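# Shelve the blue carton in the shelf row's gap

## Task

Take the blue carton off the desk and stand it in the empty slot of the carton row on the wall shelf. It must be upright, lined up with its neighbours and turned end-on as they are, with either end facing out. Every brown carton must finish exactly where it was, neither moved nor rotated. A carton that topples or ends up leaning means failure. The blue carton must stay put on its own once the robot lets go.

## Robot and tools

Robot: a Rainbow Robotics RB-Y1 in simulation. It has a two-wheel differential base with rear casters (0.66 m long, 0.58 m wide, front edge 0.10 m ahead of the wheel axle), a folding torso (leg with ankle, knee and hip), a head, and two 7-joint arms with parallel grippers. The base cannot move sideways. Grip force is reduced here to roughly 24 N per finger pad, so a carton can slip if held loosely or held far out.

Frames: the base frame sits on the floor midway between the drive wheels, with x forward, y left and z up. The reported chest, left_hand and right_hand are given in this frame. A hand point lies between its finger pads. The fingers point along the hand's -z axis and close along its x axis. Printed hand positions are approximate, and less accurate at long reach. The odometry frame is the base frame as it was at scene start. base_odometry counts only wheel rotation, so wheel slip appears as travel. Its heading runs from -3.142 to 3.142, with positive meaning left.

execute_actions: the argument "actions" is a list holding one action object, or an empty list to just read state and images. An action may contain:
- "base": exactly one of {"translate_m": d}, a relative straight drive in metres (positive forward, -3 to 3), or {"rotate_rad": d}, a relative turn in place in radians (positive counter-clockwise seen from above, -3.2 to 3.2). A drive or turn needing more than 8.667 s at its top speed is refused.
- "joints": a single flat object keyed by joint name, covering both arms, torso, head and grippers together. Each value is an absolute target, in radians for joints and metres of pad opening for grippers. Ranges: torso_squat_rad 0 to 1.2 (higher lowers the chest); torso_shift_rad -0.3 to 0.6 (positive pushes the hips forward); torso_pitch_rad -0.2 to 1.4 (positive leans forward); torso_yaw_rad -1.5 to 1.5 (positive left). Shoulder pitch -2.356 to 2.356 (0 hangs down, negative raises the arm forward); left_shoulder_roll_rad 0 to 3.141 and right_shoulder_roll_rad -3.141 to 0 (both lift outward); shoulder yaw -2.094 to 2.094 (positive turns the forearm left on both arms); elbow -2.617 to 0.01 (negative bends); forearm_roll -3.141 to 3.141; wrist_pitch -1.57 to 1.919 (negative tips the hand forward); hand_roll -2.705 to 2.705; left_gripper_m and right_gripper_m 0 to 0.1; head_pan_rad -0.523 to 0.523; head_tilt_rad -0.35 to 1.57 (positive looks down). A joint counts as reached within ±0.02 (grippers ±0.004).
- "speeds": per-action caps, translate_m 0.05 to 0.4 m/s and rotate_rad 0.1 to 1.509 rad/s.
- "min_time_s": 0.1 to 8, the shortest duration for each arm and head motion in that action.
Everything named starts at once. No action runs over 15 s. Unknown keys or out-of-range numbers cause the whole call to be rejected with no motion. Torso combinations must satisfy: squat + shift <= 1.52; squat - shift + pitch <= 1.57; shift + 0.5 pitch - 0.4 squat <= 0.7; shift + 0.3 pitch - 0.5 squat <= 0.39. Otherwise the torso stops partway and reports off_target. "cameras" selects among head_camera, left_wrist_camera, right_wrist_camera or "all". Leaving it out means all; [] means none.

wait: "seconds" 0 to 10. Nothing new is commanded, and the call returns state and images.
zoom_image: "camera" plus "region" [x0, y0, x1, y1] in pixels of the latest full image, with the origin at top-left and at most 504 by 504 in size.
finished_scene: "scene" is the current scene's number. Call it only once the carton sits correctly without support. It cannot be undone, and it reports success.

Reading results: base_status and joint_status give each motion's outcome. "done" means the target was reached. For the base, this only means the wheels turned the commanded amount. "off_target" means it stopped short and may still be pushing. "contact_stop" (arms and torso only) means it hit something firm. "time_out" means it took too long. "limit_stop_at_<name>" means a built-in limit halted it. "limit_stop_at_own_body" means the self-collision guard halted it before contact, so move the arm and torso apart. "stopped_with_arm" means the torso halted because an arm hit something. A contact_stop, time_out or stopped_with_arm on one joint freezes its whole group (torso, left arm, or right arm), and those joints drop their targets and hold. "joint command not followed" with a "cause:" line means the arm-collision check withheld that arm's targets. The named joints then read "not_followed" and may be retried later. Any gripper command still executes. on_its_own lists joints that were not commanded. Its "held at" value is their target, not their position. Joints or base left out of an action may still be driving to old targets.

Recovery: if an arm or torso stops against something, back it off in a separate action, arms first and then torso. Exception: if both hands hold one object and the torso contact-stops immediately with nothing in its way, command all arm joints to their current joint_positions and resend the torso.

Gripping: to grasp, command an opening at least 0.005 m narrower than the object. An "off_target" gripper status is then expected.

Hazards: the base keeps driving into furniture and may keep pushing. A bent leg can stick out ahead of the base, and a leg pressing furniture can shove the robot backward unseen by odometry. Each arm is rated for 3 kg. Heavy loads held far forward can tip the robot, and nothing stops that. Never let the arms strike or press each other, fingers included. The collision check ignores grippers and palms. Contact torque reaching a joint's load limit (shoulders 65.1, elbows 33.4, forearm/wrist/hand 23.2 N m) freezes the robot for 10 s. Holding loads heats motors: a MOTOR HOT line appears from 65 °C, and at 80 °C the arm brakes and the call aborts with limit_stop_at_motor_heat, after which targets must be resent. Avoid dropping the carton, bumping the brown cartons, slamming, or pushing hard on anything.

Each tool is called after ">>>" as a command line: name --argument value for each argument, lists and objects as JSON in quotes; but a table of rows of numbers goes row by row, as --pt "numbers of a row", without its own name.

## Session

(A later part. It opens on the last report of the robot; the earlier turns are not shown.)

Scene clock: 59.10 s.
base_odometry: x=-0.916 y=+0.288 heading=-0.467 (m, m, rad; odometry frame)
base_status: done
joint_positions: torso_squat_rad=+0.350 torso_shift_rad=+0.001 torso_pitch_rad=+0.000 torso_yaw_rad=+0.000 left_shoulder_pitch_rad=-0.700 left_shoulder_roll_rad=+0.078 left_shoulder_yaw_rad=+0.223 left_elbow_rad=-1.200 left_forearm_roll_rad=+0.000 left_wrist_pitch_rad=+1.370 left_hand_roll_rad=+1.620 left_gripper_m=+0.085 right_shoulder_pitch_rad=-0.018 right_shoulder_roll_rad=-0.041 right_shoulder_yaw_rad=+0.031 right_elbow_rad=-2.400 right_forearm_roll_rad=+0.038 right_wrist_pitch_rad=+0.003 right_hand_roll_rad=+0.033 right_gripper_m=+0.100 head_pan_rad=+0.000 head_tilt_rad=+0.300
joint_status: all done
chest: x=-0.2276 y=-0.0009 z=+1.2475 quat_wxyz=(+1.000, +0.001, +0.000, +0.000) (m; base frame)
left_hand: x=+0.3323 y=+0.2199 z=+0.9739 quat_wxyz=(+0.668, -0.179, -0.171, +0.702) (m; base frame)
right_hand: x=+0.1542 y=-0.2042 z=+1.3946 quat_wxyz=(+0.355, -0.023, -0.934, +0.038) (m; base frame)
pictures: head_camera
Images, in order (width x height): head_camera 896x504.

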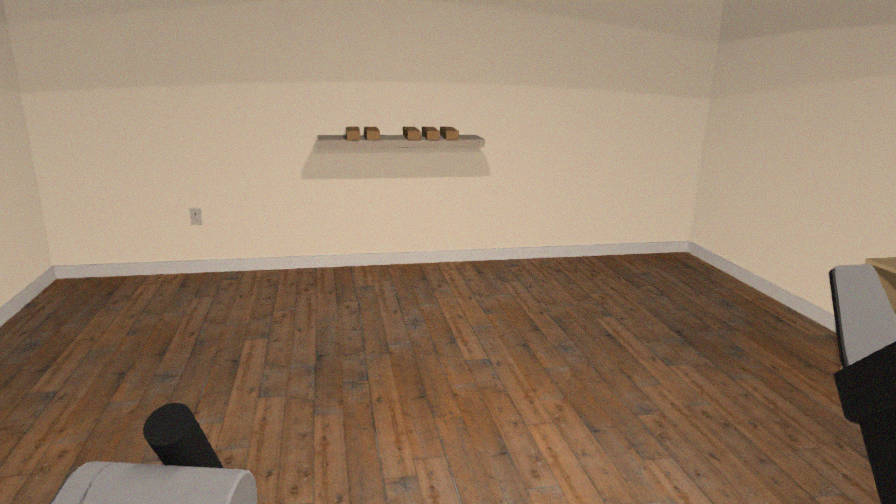

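>>> execute_actions --actions '[{"base":{"translate_m":3.0}}]' --cameras '["head_camera"]'

Scene clock: 68.73 s.
base_odometry: x=+1.763 y=-1.062 heading=-0.466 (m, m, rad; odometry frame)
base_status: done
joint_positions: torso_squat_rad=+0.350 torso_shift_rad=+0.001 torso_pitch_rad=+0.000 torso_yaw_rad=+0.000 left_shoulder_pitch_rad=-0.700 left_shoulder_roll_rad=+0.078 left_shoulder_yaw_rad=+0.223 left_elbow_rad=-1.200 left_forearm_roll_rad=+0.000 left_wrist_pitch_rad=+1.370 left_hand_roll_rad=+1.620 left_gripper_m=+0.085 right_shoulder_pitch_rad=-0.019 right_shoulder_roll_rad=-0.041 right_shoulder_yaw_rad=+0.031 right_elbow_rad=-2.400 right_forearm_roll_rad=+0.038 right_wrist_pitch_rad=+0.003 right_hand_roll_rad=+0.033 right_gripper_m=+0.100 head_pan_rad=+0.000 head_tilt_rad=+0.300
joint_status: not commanded
chest: x=-0.2275 y=-0.0009 z=+1.2475 quat_wxyz=(+1.000, +0.001, +0.000, +0.000) (m; base frame)
left_hand: x=+0.3323 y=+0.2199 z=+0.9739 quat_wxyz=(+0.668, -0.179, -0.171, +0.702) (m; base frame)
right_hand: x=+0.1543 y=-0.2041 z=+1.3947 quat_wxyz=(+0.355, -0.023, -0.934, +0.038) (m; base frame)
pictures: head_camera
Images, in order (width x height): head_camera 896x504.

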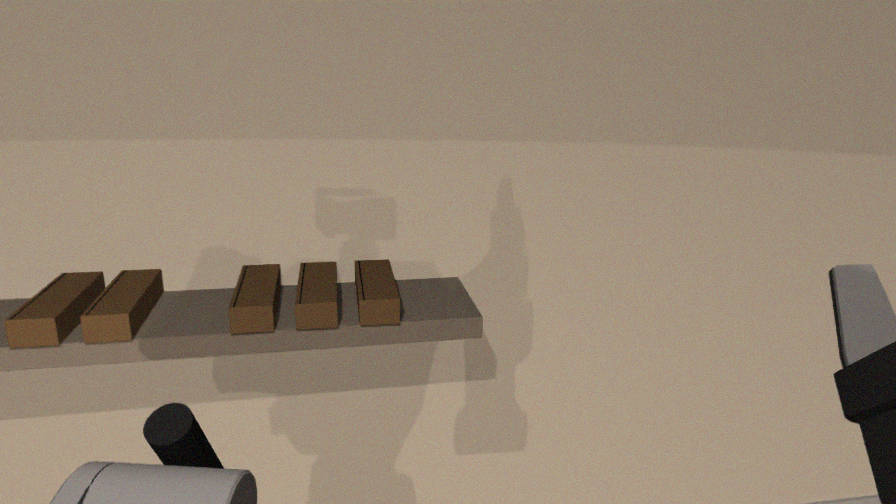

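>>> execute_actions --actions '[{"base":{"rotate_rad":0.436},"joints":{"torso_squat_rad":0.05,"left_shoulder_pitch_rad":-0.7535,"left_shoulder_roll_rad":0.09,"left_shoulder_yaw_rad":0.236,"left_elbow_rad":-1.29,"left_wrist_pitch_rad":1.513,"head_tilt_rad":0.45},"min_time_s":2,"speeds":{"rotate_rad":0.6}}]' --cameras '[]'

>>> execute_actions --actions '[{"base":{"translate_m":0.5},"speeds":{"translate_m":0.3}}]' --cameras '[]'

>>> execute_actions --actions '[{"base":{"rotate_rad":-0.28},"speeds":{"rotate_rad":0.6}}]' --cameras '["head_camera","left_wrist_camera"]'

Scene clock: 72.90 s.
base_odometry: x=+1.763 y=-1.062 heading=-0.031 (m, m, rad; odometry frame)
base_status: done
joint_positions: torso_squat_rad=+0.050 torso_shift_rad=+0.001 torso_pitch_rad=+0.001 torso_yaw_rad=+0.000 left_shoulder_pitch_rad=-0.753 left_shoulder_roll_rad=+0.090 left_shoulder_yaw_rad=+0.236 left_elbow_rad=-1.290 left_forearm_roll_rad=+0.000 left_wrist_pitch_rad=+1.513 left_hand_roll_rad=+1.620 left_gripper_m=+0.085 right_shoulder_pitch_rad=-0.019 right_shoulder_roll_rad=-0.041 right_shoulder_yaw_rad=+0.031 right_elbow_rad=-2.400 right_forearm_roll_rad=+0.038 right_wrist_pitch_rad=+0.003 right_hand_roll_rad=+0.033 right_gripper_m=+0.100 head_pan_rad=+0.000 head_tilt_rad=+0.450
joint_status: all done
chest: x=-0.2274 y=-0.0010 z=+1.2891 quat_wxyz=(+1.000, +0.001, +0.000, +0.000) (m; base frame)
left_hand: x=+0.3333 y=+0.2193 z=+1.0615 quat_wxyz=(+0.668, -0.178, -0.171, +0.702) (m; base frame)
right_hand: x=+0.1544 y=-0.2043 z=+1.4362 quat_wxyz=(+0.355, -0.023, -0.934, +0.038) (m; base frame)
pictures: none
No camera images: the call's "cameras" was empty. Leave "cameras" out to get every camera's image.

Scene clock: 75.90 s.
base_odometry: x=+2.263 y=-1.077 heading=-0.030 (m, m, rad; odometry frame)
base_status: done
joint_positions: torso_squat_rad=+0.050 torso_shift_rad=+0.001 torso_pitch_rad=+0.000 torso_yaw_rad=+0.000 left_shoulder_pitch_rad=-0.754 left_shoulder_roll_rad=+0.090 left_shoulder_yaw_rad=+0.236 left_elbow_rad=-1.290 left_forearm_roll_rad=+0.000 left_wrist_pitch_rad=+1.513 left_hand_roll_rad=+1.620 left_gripper_m=+0.085 right_shoulder_pitch_rad=-0.019 right_shoulder_roll_rad=-0.041 right_shoulder_yaw_rad=+0.031 right_elbow_rad=-2.400 right_forearm_roll_rad=+0.038 right_wrist_pitch_rad=+0.003 right_hand_roll_rad=+0.033 right_gripper_m=+0.100 head_pan_rad=+0.000 head_tilt_rad=+0.450
joint_status: not commanded
chest: x=-0.2274 y=-0.0010 z=+1.2891 quat_wxyz=(+1.000, +0.001, +0.000, +0.000) (m; base frame)
left_hand: x=+0.3334 y=+0.2193 z=+1.0617 quat_wxyz=(+0.668, -0.178, -0.171, +0.702) (m; base frame)
right_hand: x=+0.1543 y=-0.2043 z=+1.4362 quat_wxyz=(+0.355, -0.023, -0.934, +0.038) (m; base frame)
pictures: none
No camera images: the call's "cameras" was empty. Leave "cameras" out to get every camera's image.

Scene clock: 77.73 s.
base_odometry: x=+2.263 y=-1.077 heading=-0.310 (m, m, rad; odometry frame)
base_status: done
joint_positions: torso_squat_rad=+0.050 torso_shift_rad=+0.001 torso_pitch_rad=+0.000 torso_yaw_rad=+0.000 left_shoulder_pitch_rad=-0.754 left_shoulder_roll_rad=+0.090 left_shoulder_yaw_rad=+0.236 left_elbow_rad=-1.290 left_forearm_roll_rad=+0.000 left_wrist_pitch_rad=+1.513 left_hand_roll_rad=+1.620 left_gripper_m=+0.085 right_shoulder_pitch_rad=-0.019 right_shoulder_roll_rad=-0.041 right_shoulder_yaw_rad=+0.031 right_elbow_rad=-2.400 right_forearm_roll_rad=+0.038 right_wrist_pitch_rad=+0.003 right_hand_roll_rad=+0.033 right_gripper_m=+0.100 head_pan_rad=+0.000 head_tilt_rad=+0.450
joint_status: not commanded
chest: x=-0.2274 y=-0.0009 z=+1.2891 quat_wxyz=(+1.000, +0.001, +0.000, +0.000) (m; base frame)
left_hand: x=+0.3334 y=+0.2194 z=+1.0617 quat_wxyz=(+0.668, -0.178, -0.171, +0.702) (m; base frame)
right_hand: x=+0.1543 y=-0.2042 z=+1.4362 quat_wxyz=(+0.355, -0.023, -0.934, +0.038) (m; base frame)
pictures: head_camera, left_wrist_camera
Images, in order (width x height): head_camera 896x504, left_wrist_camera 644x364.

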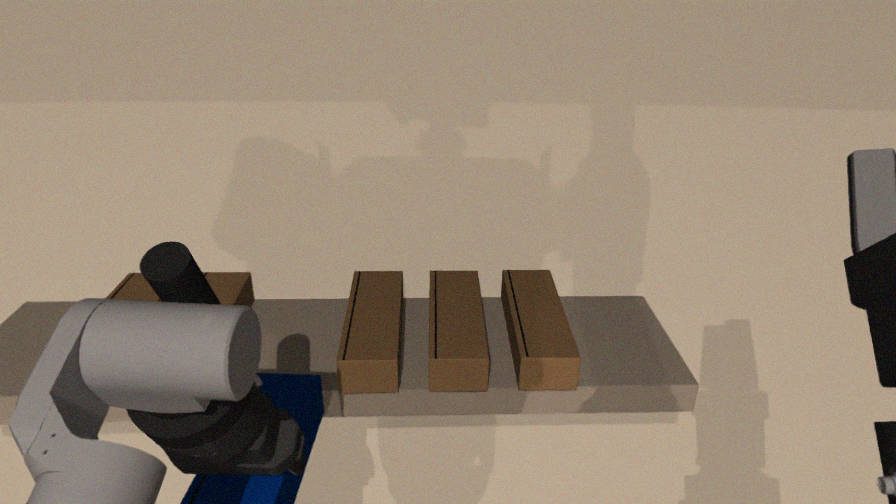

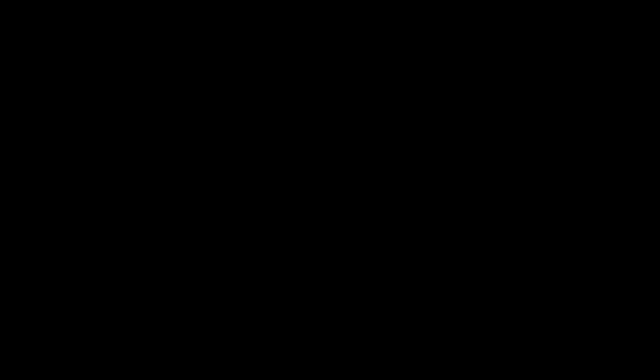

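>>> zoom_image --camera "head_camera" --region '[150, 254, 450, 504]'

Region (150, 254, 450, 504) of head_camera's 896x504 image, scaled by 1.680, with more detail than that image has.

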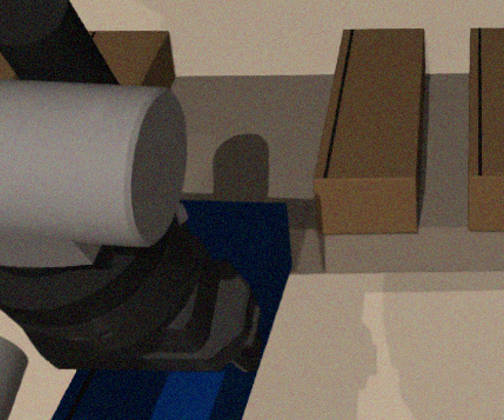

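>>> execute_actions --actions '[{"base":{"rotate_rad":0.025},"joints":{"torso_yaw_rad":0.05,"head_pan_rad":-0.05,"head_tilt_rad":0.55}}]' --cameras '["head_camera"]'

Scene clock: 80.53 s.
base_odometry: x=+2.263 y=-1.077 heading=-0.285 (m, m, rad; odometry frame)
base_status: done
joint_positions: torso_squat_rad=+0.050 torso_shift_rad=+0.001 torso_pitch_rad=+0.000 torso_yaw_rad=+0.050 left_shoulder_pitch_rad=-0.754 left_shoulder_roll_rad=+0.090 left_shoulder_yaw_rad=+0.236 left_elbow_rad=-1.290 left_forearm_roll_rad=+0.000 left_wrist_pitch_rad=+1.513 left_hand_roll_rad=+1.620 left_gripper_m=+0.085 right_shoulder_pitch_rad=-0.019 right_shoulder_roll_rad=-0.041 right_shoulder_yaw_rad=+0.031 right_elbow_rad=-2.400 right_forearm_roll_rad=+0.038 right_wrist_pitch_rad=+0.003 right_hand_roll_rad=+0.033 right_gripper_m=+0.100 head_pan_rad=-0.050 head_tilt_rad=+0.550
joint_status: all done
chest: x=-0.2274 y=-0.0009 z=+1.2891 quat_wxyz=(+1.000, +0.001, +0.000, +0.025) (m; base frame)
left_hand: x=+0.3217 y=+0.2473 z=+1.0617 quat_wxyz=(+0.651, -0.174, -0.175, +0.718) (m; base frame)
right_hand: x=+0.1640 y=-0.1849 z=+1.4362 quat_wxyz=(+0.354, +0.001, -0.934, +0.047) (m; base frame)
pictures: head_camera
Images, in order (width x height): head_camera 896x504.

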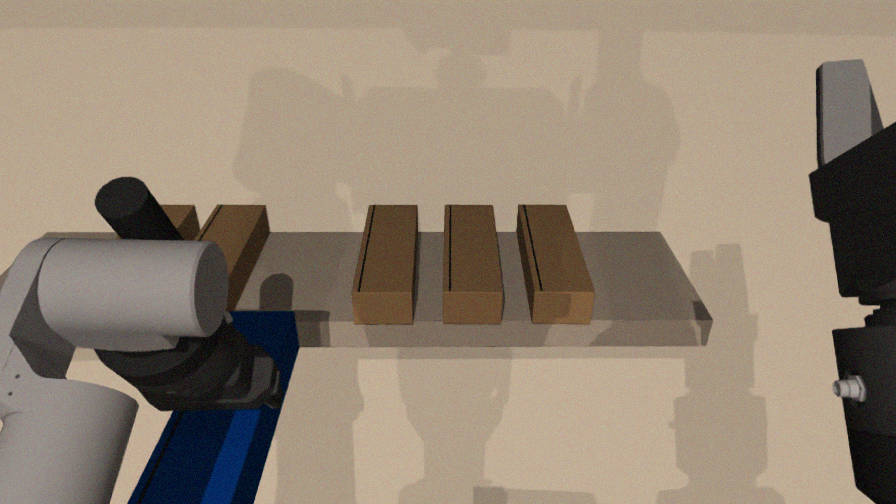

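>>> execute_actions --actions '[{"base":{"translate_m":0.25},"speeds":{"translate_m":0.15},"joints":{"head_tilt_rad":0.75}}]' --cameras '["head_camera"]'

Scene clock: 83.67 s.
base_odometry: x=+2.503 y=-1.147 heading=-0.286 (m, m, rad; odometry frame)
base_status: done
joint_positions: torso_squat_rad=+0.050 torso_shift_rad=+0.001 torso_pitch_rad=+0.000 torso_yaw_rad=+0.050 left_shoulder_pitch_rad=-0.754 left_shoulder_roll_rad=+0.090 left_shoulder_yaw_rad=+0.236 left_elbow_rad=-1.290 left_forearm_roll_rad=+0.000 left_wrist_pitch_rad=+1.513 left_hand_roll_rad=+1.620 left_gripper_m=+0.085 right_shoulder_pitch_rad=-0.019 right_shoulder_roll_rad=-0.041 right_shoulder_yaw_rad=+0.031 right_elbow_rad=-2.400 right_forearm_roll_rad=+0.038 right_wrist_pitch_rad=+0.003 right_hand_roll_rad=+0.033 right_gripper_m=+0.100 head_pan_rad=-0.050 head_tilt_rad=+0.750
joint_status: all done
chest: x=-0.2275 y=-0.0009 z=+1.2891 quat_wxyz=(+1.000, +0.001, +0.000, +0.025) (m; base frame)
left_hand: x=+0.3217 y=+0.2473 z=+1.0618 quat_wxyz=(+0.651, -0.174, -0.175, +0.718) (m; base frame)
right_hand: x=+0.1640 y=-0.1849 z=+1.4362 quat_wxyz=(+0.354, +0.001, -0.934, +0.047) (m; base frame)
pictures: head_camera
Images, in order (width x height): head_camera 896x504.

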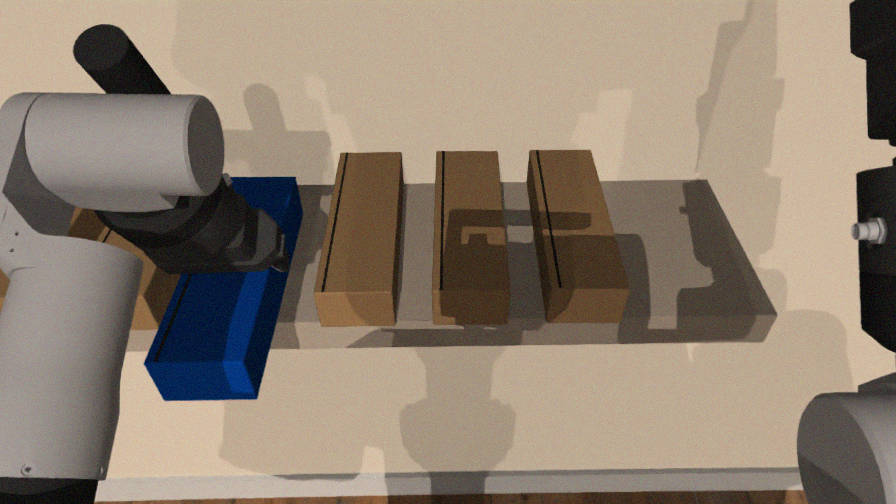

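>>> zoom_image --camera "head_camera" --region '[130, 140, 430, 420]'

Region (130, 140, 430, 420) of head_camera's 896x504 image, scaled by 1.680, with more detail than that image has; it fills the top 470 rows of this view, and the rest is white.

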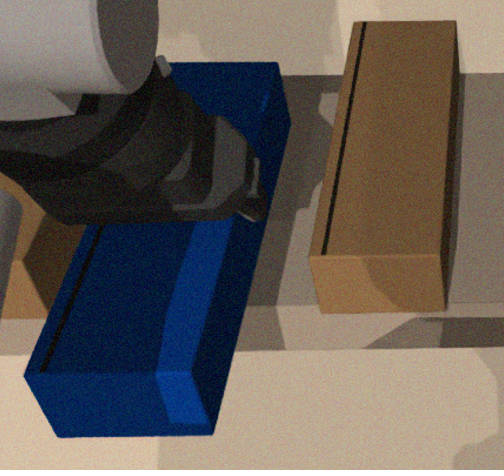

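>>> execute_actions --actions '[{"base":{"rotate_rad":0.02},"joints":{"torso_yaw_rad":0.075,"head_pan_rad":-0.075,"left_hand_roll_rad":1.585},"min_time_s":1}]' --cameras '[]'

>>> execute_actions --actions '[{"base":{"translate_m":0.125},"speeds":{"translate_m":0.1},"joints":{"head_tilt_rad":0.9}}]' --cameras '["head_camera"]'

Scene clock: 87.77 s.
base_odometry: x=+2.503 y=-1.147 heading=-0.268 (m, m, rad; odometry frame)
base_status: done
joint_positions: torso_squat_rad=+0.050 torso_shift_rad=+0.001 torso_pitch_rad=+0.000 torso_yaw_rad=+0.075 left_shoulder_pitch_rad=-0.754 left_shoulder_roll_rad=+0.090 left_shoulder_yaw_rad=+0.236 left_elbow_rad=-1.290 left_forearm_roll_rad=+0.000 left_wrist_pitch_rad=+1.513 left_hand_roll_rad=+1.585 left_gripper_m=+0.085 right_shoulder_pitch_rad=-0.019 right_shoulder_roll_rad=-0.041 right_shoulder_yaw_rad=+0.031 right_elbow_rad=-2.400 right_forearm_roll_rad=+0.038 right_wrist_pitch_rad=+0.003 right_hand_roll_rad=+0.033 right_gripper_m=+0.100 head_pan_rad=-0.075 head_tilt_rad=+0.750
joint_status: all done
chest: x=-0.2275 y=-0.0009 z=+1.2891 quat_wxyz=(+0.999, +0.001, +0.000, +0.037) (m; base frame)
left_hand: x=+0.3154 y=+0.2610 z=+1.0618 quat_wxyz=(+0.654, -0.169, -0.181, +0.715) (m; base frame)
right_hand: x=+0.1684 y=-0.1751 z=+1.4362 quat_wxyz=(+0.353, +0.012, -0.934, +0.051) (m; base frame)
pictures: none
No camera images: the call's "cameras" was empty. Leave "cameras" out to get every camera's image.

Scene clock: 89.67 s.
base_odometry: x=+2.623 y=-1.180 heading=-0.267 (m, m, rad; odometry frame)
base_status: done
joint_positions: torso_squat_rad=+0.050 torso_shift_rad=+0.001 torso_pitch_rad=+0.001 torso_yaw_rad=+0.075 left_shoulder_pitch_rad=-0.754 left_shoulder_roll_rad=+0.090 left_shoulder_yaw_rad=+0.236 left_elbow_rad=-1.290 left_forearm_roll_rad=+0.000 left_wrist_pitch_rad=+1.513 left_hand_roll_rad=+1.585 left_gripper_m=+0.085 right_shoulder_pitch_rad=-0.019 right_shoulder_roll_rad=-0.041 right_shoulder_yaw_rad=+0.031 right_elbow_rad=-2.400 right_forearm_roll_rad=+0.038 right_wrist_pitch_rad=+0.003 right_hand_roll_rad=+0.033 right_gripper_m=+0.100 head_pan_rad=-0.075 head_tilt_rad=+0.900
joint_status: all done
chest: x=-0.2274 y=-0.0009 z=+1.2891 quat_wxyz=(+0.999, +0.001, +0.000, +0.037) (m; base frame)
left_hand: x=+0.3154 y=+0.2610 z=+1.0617 quat_wxyz=(+0.654, -0.169, -0.181, +0.715) (m; base frame)
right_hand: x=+0.1685 y=-0.1751 z=+1.4362 quat_wxyz=(+0.353, +0.012, -0.934, +0.051) (m; base frame)
pictures: head_camera
Images, in order (width x height): head_camera 896x504.

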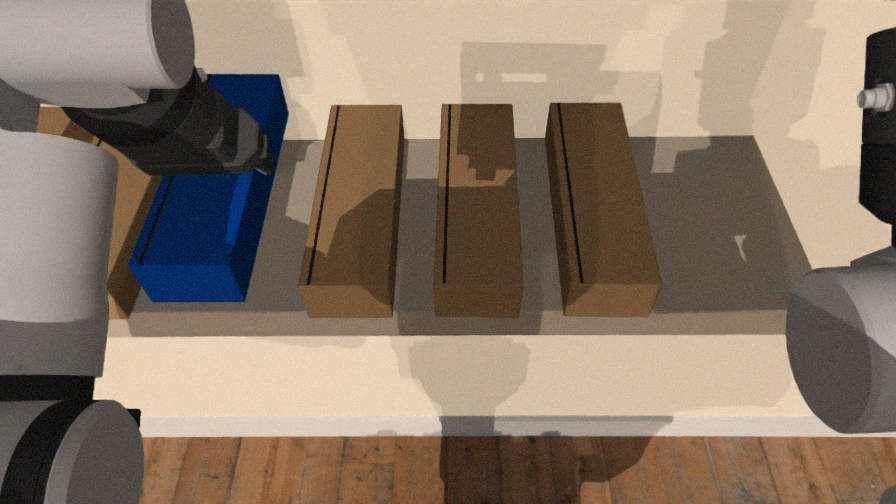

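Lower part of the way.

>>> execute_actions --actions '[{"joints":{"torso_squat_rad":0.38}}]' --cameras '["head_camera"]'

>>> zoom_image --camera "head_camera" --region '[90, 40, 440, 340]'

Scene clock: 91.77 s.
base_odometry: x=+2.623 y=-1.180 heading=-0.267 (m, m, rad; odometry frame)
base_status: not commanded
joint_positions: torso_squat_rad=+0.380 torso_shift_rad=+0.001 torso_pitch_rad=+0.000 torso_yaw_rad=+0.075 left_shoulder_pitch_rad=-0.754 left_shoulder_roll_rad=+0.090 left_shoulder_yaw_rad=+0.236 left_elbow_rad=-1.290 left_forearm_roll_rad=+0.000 left_wrist_pitch_rad=+1.513 left_hand_roll_rad=+1.585 left_gripper_m=+0.085 right_shoulder_pitch_rad=-0.019 right_shoulder_roll_rad=-0.041 right_shoulder_yaw_rad=+0.031 right_elbow_rad=-2.400 right_forearm_roll_rad=+0.038 right_wrist_pitch_rad=+0.003 right_hand_roll_rad=+0.033 right_gripper_m=+0.100 head_pan_rad=-0.075 head_tilt_rad=+0.900
joint_status: all done
chest: x=-0.2276 y=-0.0009 z=+1.2400 quat_wxyz=(+0.999, +0.001, +0.000, +0.037) (m; base frame)
left_hand: x=+0.3153 y=+0.2610 z=+1.0128 quat_wxyz=(+0.654, -0.169, -0.181, +0.715) (m; base frame)
right_hand: x=+0.1683 y=-0.1750 z=+1.3873 quat_wxyz=(+0.353, +0.012, -0.934, +0.051) (m; base frame)
pictures: head_camera
Images, in order (width x height): head_camera 896x504.

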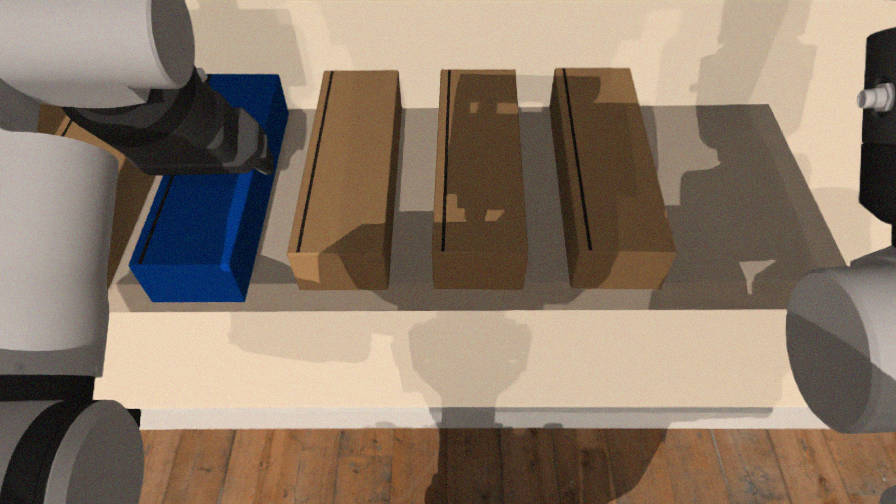

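Region (90, 40, 440, 340) of head_camera's 896x504 image, scaled by 1.440, with more detail than that image has; it fills the top 432 rows of this view, and the rest is white.

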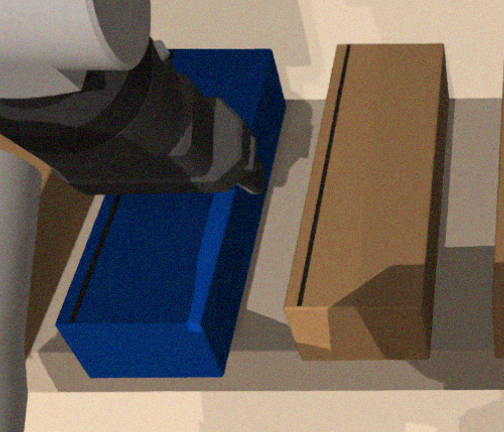

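>>> execute_actions --actions '[{"base":{"translate_m":0.025},"speeds":{"translate_m":0.05}}]' --cameras '[]'

>>> execute_actions --actions '[{"joints":{"torso_squat_rad":0.44}}]' --cameras '["head_camera"]'

>>> zoom_image --camera "head_camera" --region '[90, 40, 440, 340]'

Scene clock: 93.23 s.
base_odometry: x=+2.647 y=-1.187 heading=-0.265 (m, m, rad; odometry frame)
base_status: done
joint_positions: torso_squat_rad=+0.380 torso_shift_rad=+0.000 torso_pitch_rad=+0.000 torso_yaw_rad=+0.075 left_shoulder_pitch_rad=-0.753 left_shoulder_roll_rad=+0.090 left_shoulder_yaw_rad=+0.236 left_elbow_rad=-1.290 left_forearm_roll_rad=+0.000 left_wrist_pitch_rad=+1.514 left_hand_roll_rad=+1.585 left_gripper_m=+0.086 right_shoulder_pitch_rad=-0.019 right_shoulder_roll_rad=-0.041 right_shoulder_yaw_rad=+0.031 right_elbow_rad=-2.400 right_forearm_roll_rad=+0.038 right_wrist_pitch_rad=+0.003 right_hand_roll_rad=+0.033 right_gripper_m=+0.100 head_pan_rad=-0.075 head_tilt_rad=+0.900
joint_status: not commanded
chest: x=-0.2276 y=-0.0009 z=+1.2400 quat_wxyz=(+0.999, +0.001, +0.000, +0.038) (m; base frame)
left_hand: x=+0.3148 y=+0.2613 z=+1.0124 quat_wxyz=(+0.654, -0.168, -0.180, +0.715) (m; base frame)
right_hand: x=+0.1682 y=-0.1750 z=+1.3873 quat_wxyz=(+0.353, +0.012, -0.934, +0.051) (m; base frame)
pictures: none
No camera images: the call's "cameras" was empty. Leave "cameras" out to get every camera's image.

Scene clock: 94.13 s.
base_odometry: x=+2.647 y=-1.187 heading=-0.265 (m, m, rad; odometry frame)
base_status: not commanded
joint_positions: torso_squat_rad=+0.440 torso_shift_rad=+0.000 torso_pitch_rad=-0.001 torso_yaw_rad=+0.075 left_shoulder_pitch_rad=-0.755 left_shoulder_roll_rad=+0.091 left_shoulder_yaw_rad=+0.236 left_elbow_rad=-1.292 left_forearm_roll_rad=+0.000 left_wrist_pitch_rad=+1.513 left_hand_roll_rad=+1.585 left_gripper_m=+0.086 right_shoulder_pitch_rad=-0.019 right_shoulder_roll_rad=-0.041 right_shoulder_yaw_rad=+0.031 right_elbow_rad=-2.400 right_forearm_roll_rad=+0.038 right_wrist_pitch_rad=+0.003 right_hand_roll_rad=+0.033 right_gripper_m=+0.100 head_pan_rad=-0.075 head_tilt_rad=+0.900
joint_status: all done
chest: x=-0.2283 y=-0.0009 z=+1.2232 quat_wxyz=(+0.999, +0.001, -0.001, +0.038) (m; base frame)
left_hand: x=+0.3156 y=+0.2615 z=+0.9984 quat_wxyz=(+0.654, -0.170, -0.183, +0.714) (m; base frame)
right_hand: x=+0.1674 y=-0.1750 z=+1.3709 quat_wxyz=(+0.353, +0.012, -0.934, +0.051) (m; base frame)
pictures: head_camera
Images, in order (width x height): head_camera 896x504.

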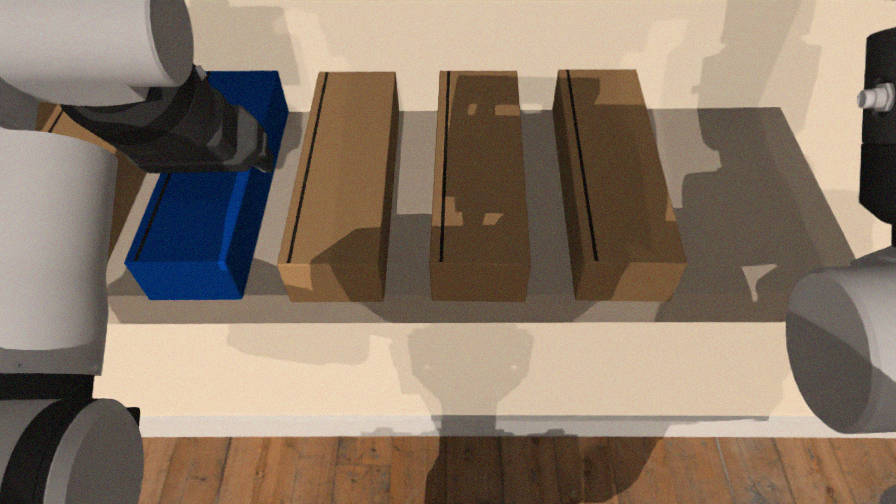

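Region (90, 40, 440, 340) of head_camera's 896x504 image, scaled by 1.440, with more detail than that image has; it fills the top 432 rows of this view, and the rest is white.

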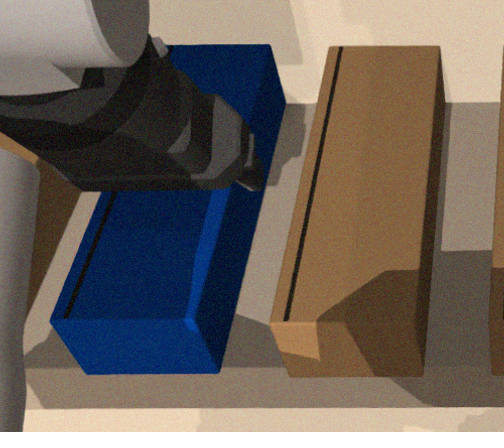

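>>> execute_actions --actions '[{"joints":{"left_gripper_m":0.1}}]' --cameras '["head_camera"]'

>>> execute_actions --actions '[{"joints":{"torso_squat_rad":0.05}}]' --cameras '["head_camera","left_wrist_camera"]'

Scene clock: 96.17 s.
base_odometry: x=+2.647 y=-1.187 heading=-0.265 (m, m, rad; odometry frame)
base_status: not commanded
joint_positions: torso_squat_rad=+0.440 torso_shift_rad=+0.001 torso_pitch_rad=+0.000 torso_yaw_rad=+0.075 left_shoulder_pitch_rad=-0.754 left_shoulder_roll_rad=+0.090 left_shoulder_yaw_rad=+0.236 left_elbow_rad=-1.290 left_forearm_roll_rad=+0.000 left_wrist_pitch_rad=+1.513 left_hand_roll_rad=+1.585 left_gripper_m=+0.100 right_shoulder_pitch_rad=-0.019 right_shoulder_roll_rad=-0.041 right_shoulder_yaw_rad=+0.031 right_elbow_rad=-2.400 right_forearm_roll_rad=+0.038 right_wrist_pitch_rad=+0.003 right_hand_roll_rad=+0.033 right_gripper_m=+0.100 head_pan_rad=-0.075 head_tilt_rad=+0.900
joint_status: all done
chest: x=-0.2277 y=-0.0009 z=+1.2232 quat_wxyz=(+0.999, +0.001, +0.000, +0.038) (m; base frame)
left_hand: x=+0.3154 y=+0.2612 z=+0.9966 quat_wxyz=(+0.654, -0.169, -0.181, +0.715) (m; base frame)
right_hand: x=+0.1682 y=-0.1750 z=+1.3705 quat_wxyz=(+0.353, +0.012, -0.934, +0.051) (m; base frame)
pictures: head_camera
Images, in order (width x height): head_camera 896x504.

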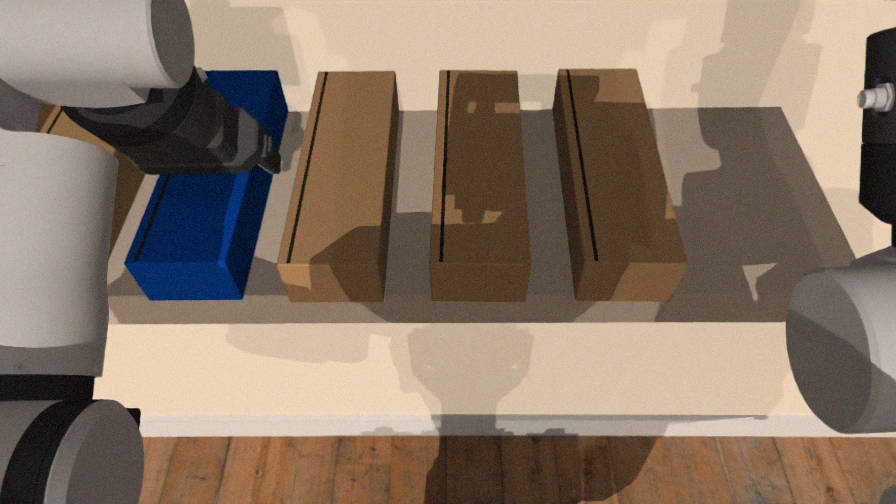

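Scene clock: 98.23 s.
base_odometry: x=+2.647 y=-1.187 heading=-0.265 (m, m, rad; odometry frame)
base_status: not commanded
joint_positions: torso_squat_rad=+0.050 torso_shift_rad=+0.001 torso_pitch_rad=+0.001 torso_yaw_rad=+0.075 left_shoulder_pitch_rad=-0.754 left_shoulder_roll_rad=+0.090 left_shoulder_yaw_rad=+0.236 left_elbow_rad=-1.290 left_forearm_roll_rad=+0.000 left_wrist_pitch_rad=+1.513 left_hand_roll_rad=+1.585 left_gripper_m=+0.100 right_shoulder_pitch_rad=-0.019 right_shoulder_roll_rad=-0.041 right_shoulder_yaw_rad=+0.031 right_elbow_rad=-2.400 right_forearm_roll_rad=+0.038 right_wrist_pitch_rad=+0.003 right_hand_roll_rad=+0.033 right_gripper_m=+0.100 head_pan_rad=-0.075 head_tilt_rad=+0.900
joint_status: all done
chest: x=-0.2274 y=-0.0009 z=+1.2891 quat_wxyz=(+0.999, +0.001, +0.000, +0.038) (m; base frame)
left_hand: x=+0.3155 y=+0.2612 z=+1.0620 quat_wxyz=(+0.654, -0.169, -0.181, +0.715) (m; base frame)
right_hand: x=+0.1685 y=-0.1751 z=+1.4362 quat_wxyz=(+0.353, +0.012, -0.934, +0.051) (m; base frame)
pictures: head_camera, left_wrist_camera
Images, in order (width x height): head_camera 896x504, left_wrist_camera 644x364.

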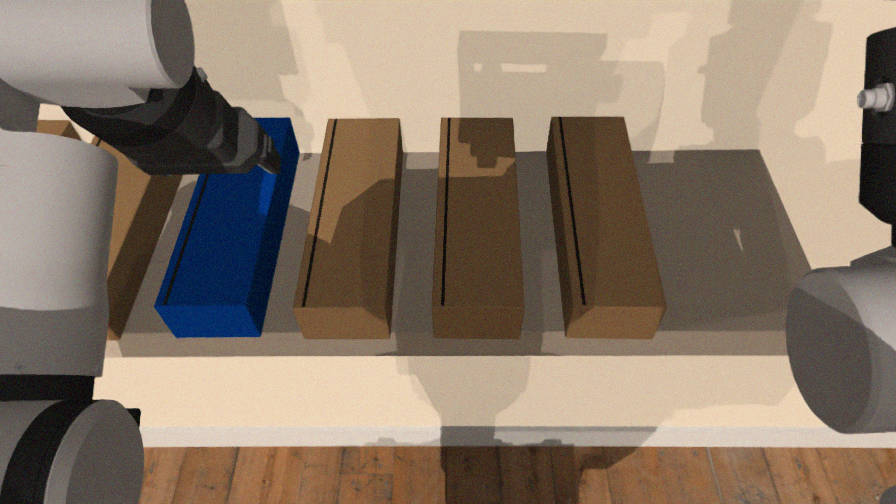

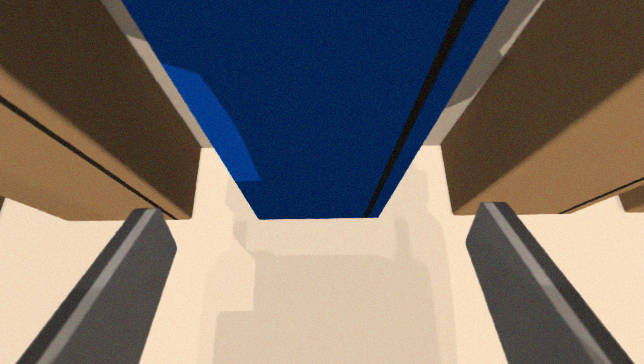

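>>> finished_scene --scene 1

The scene is finished: the task was done.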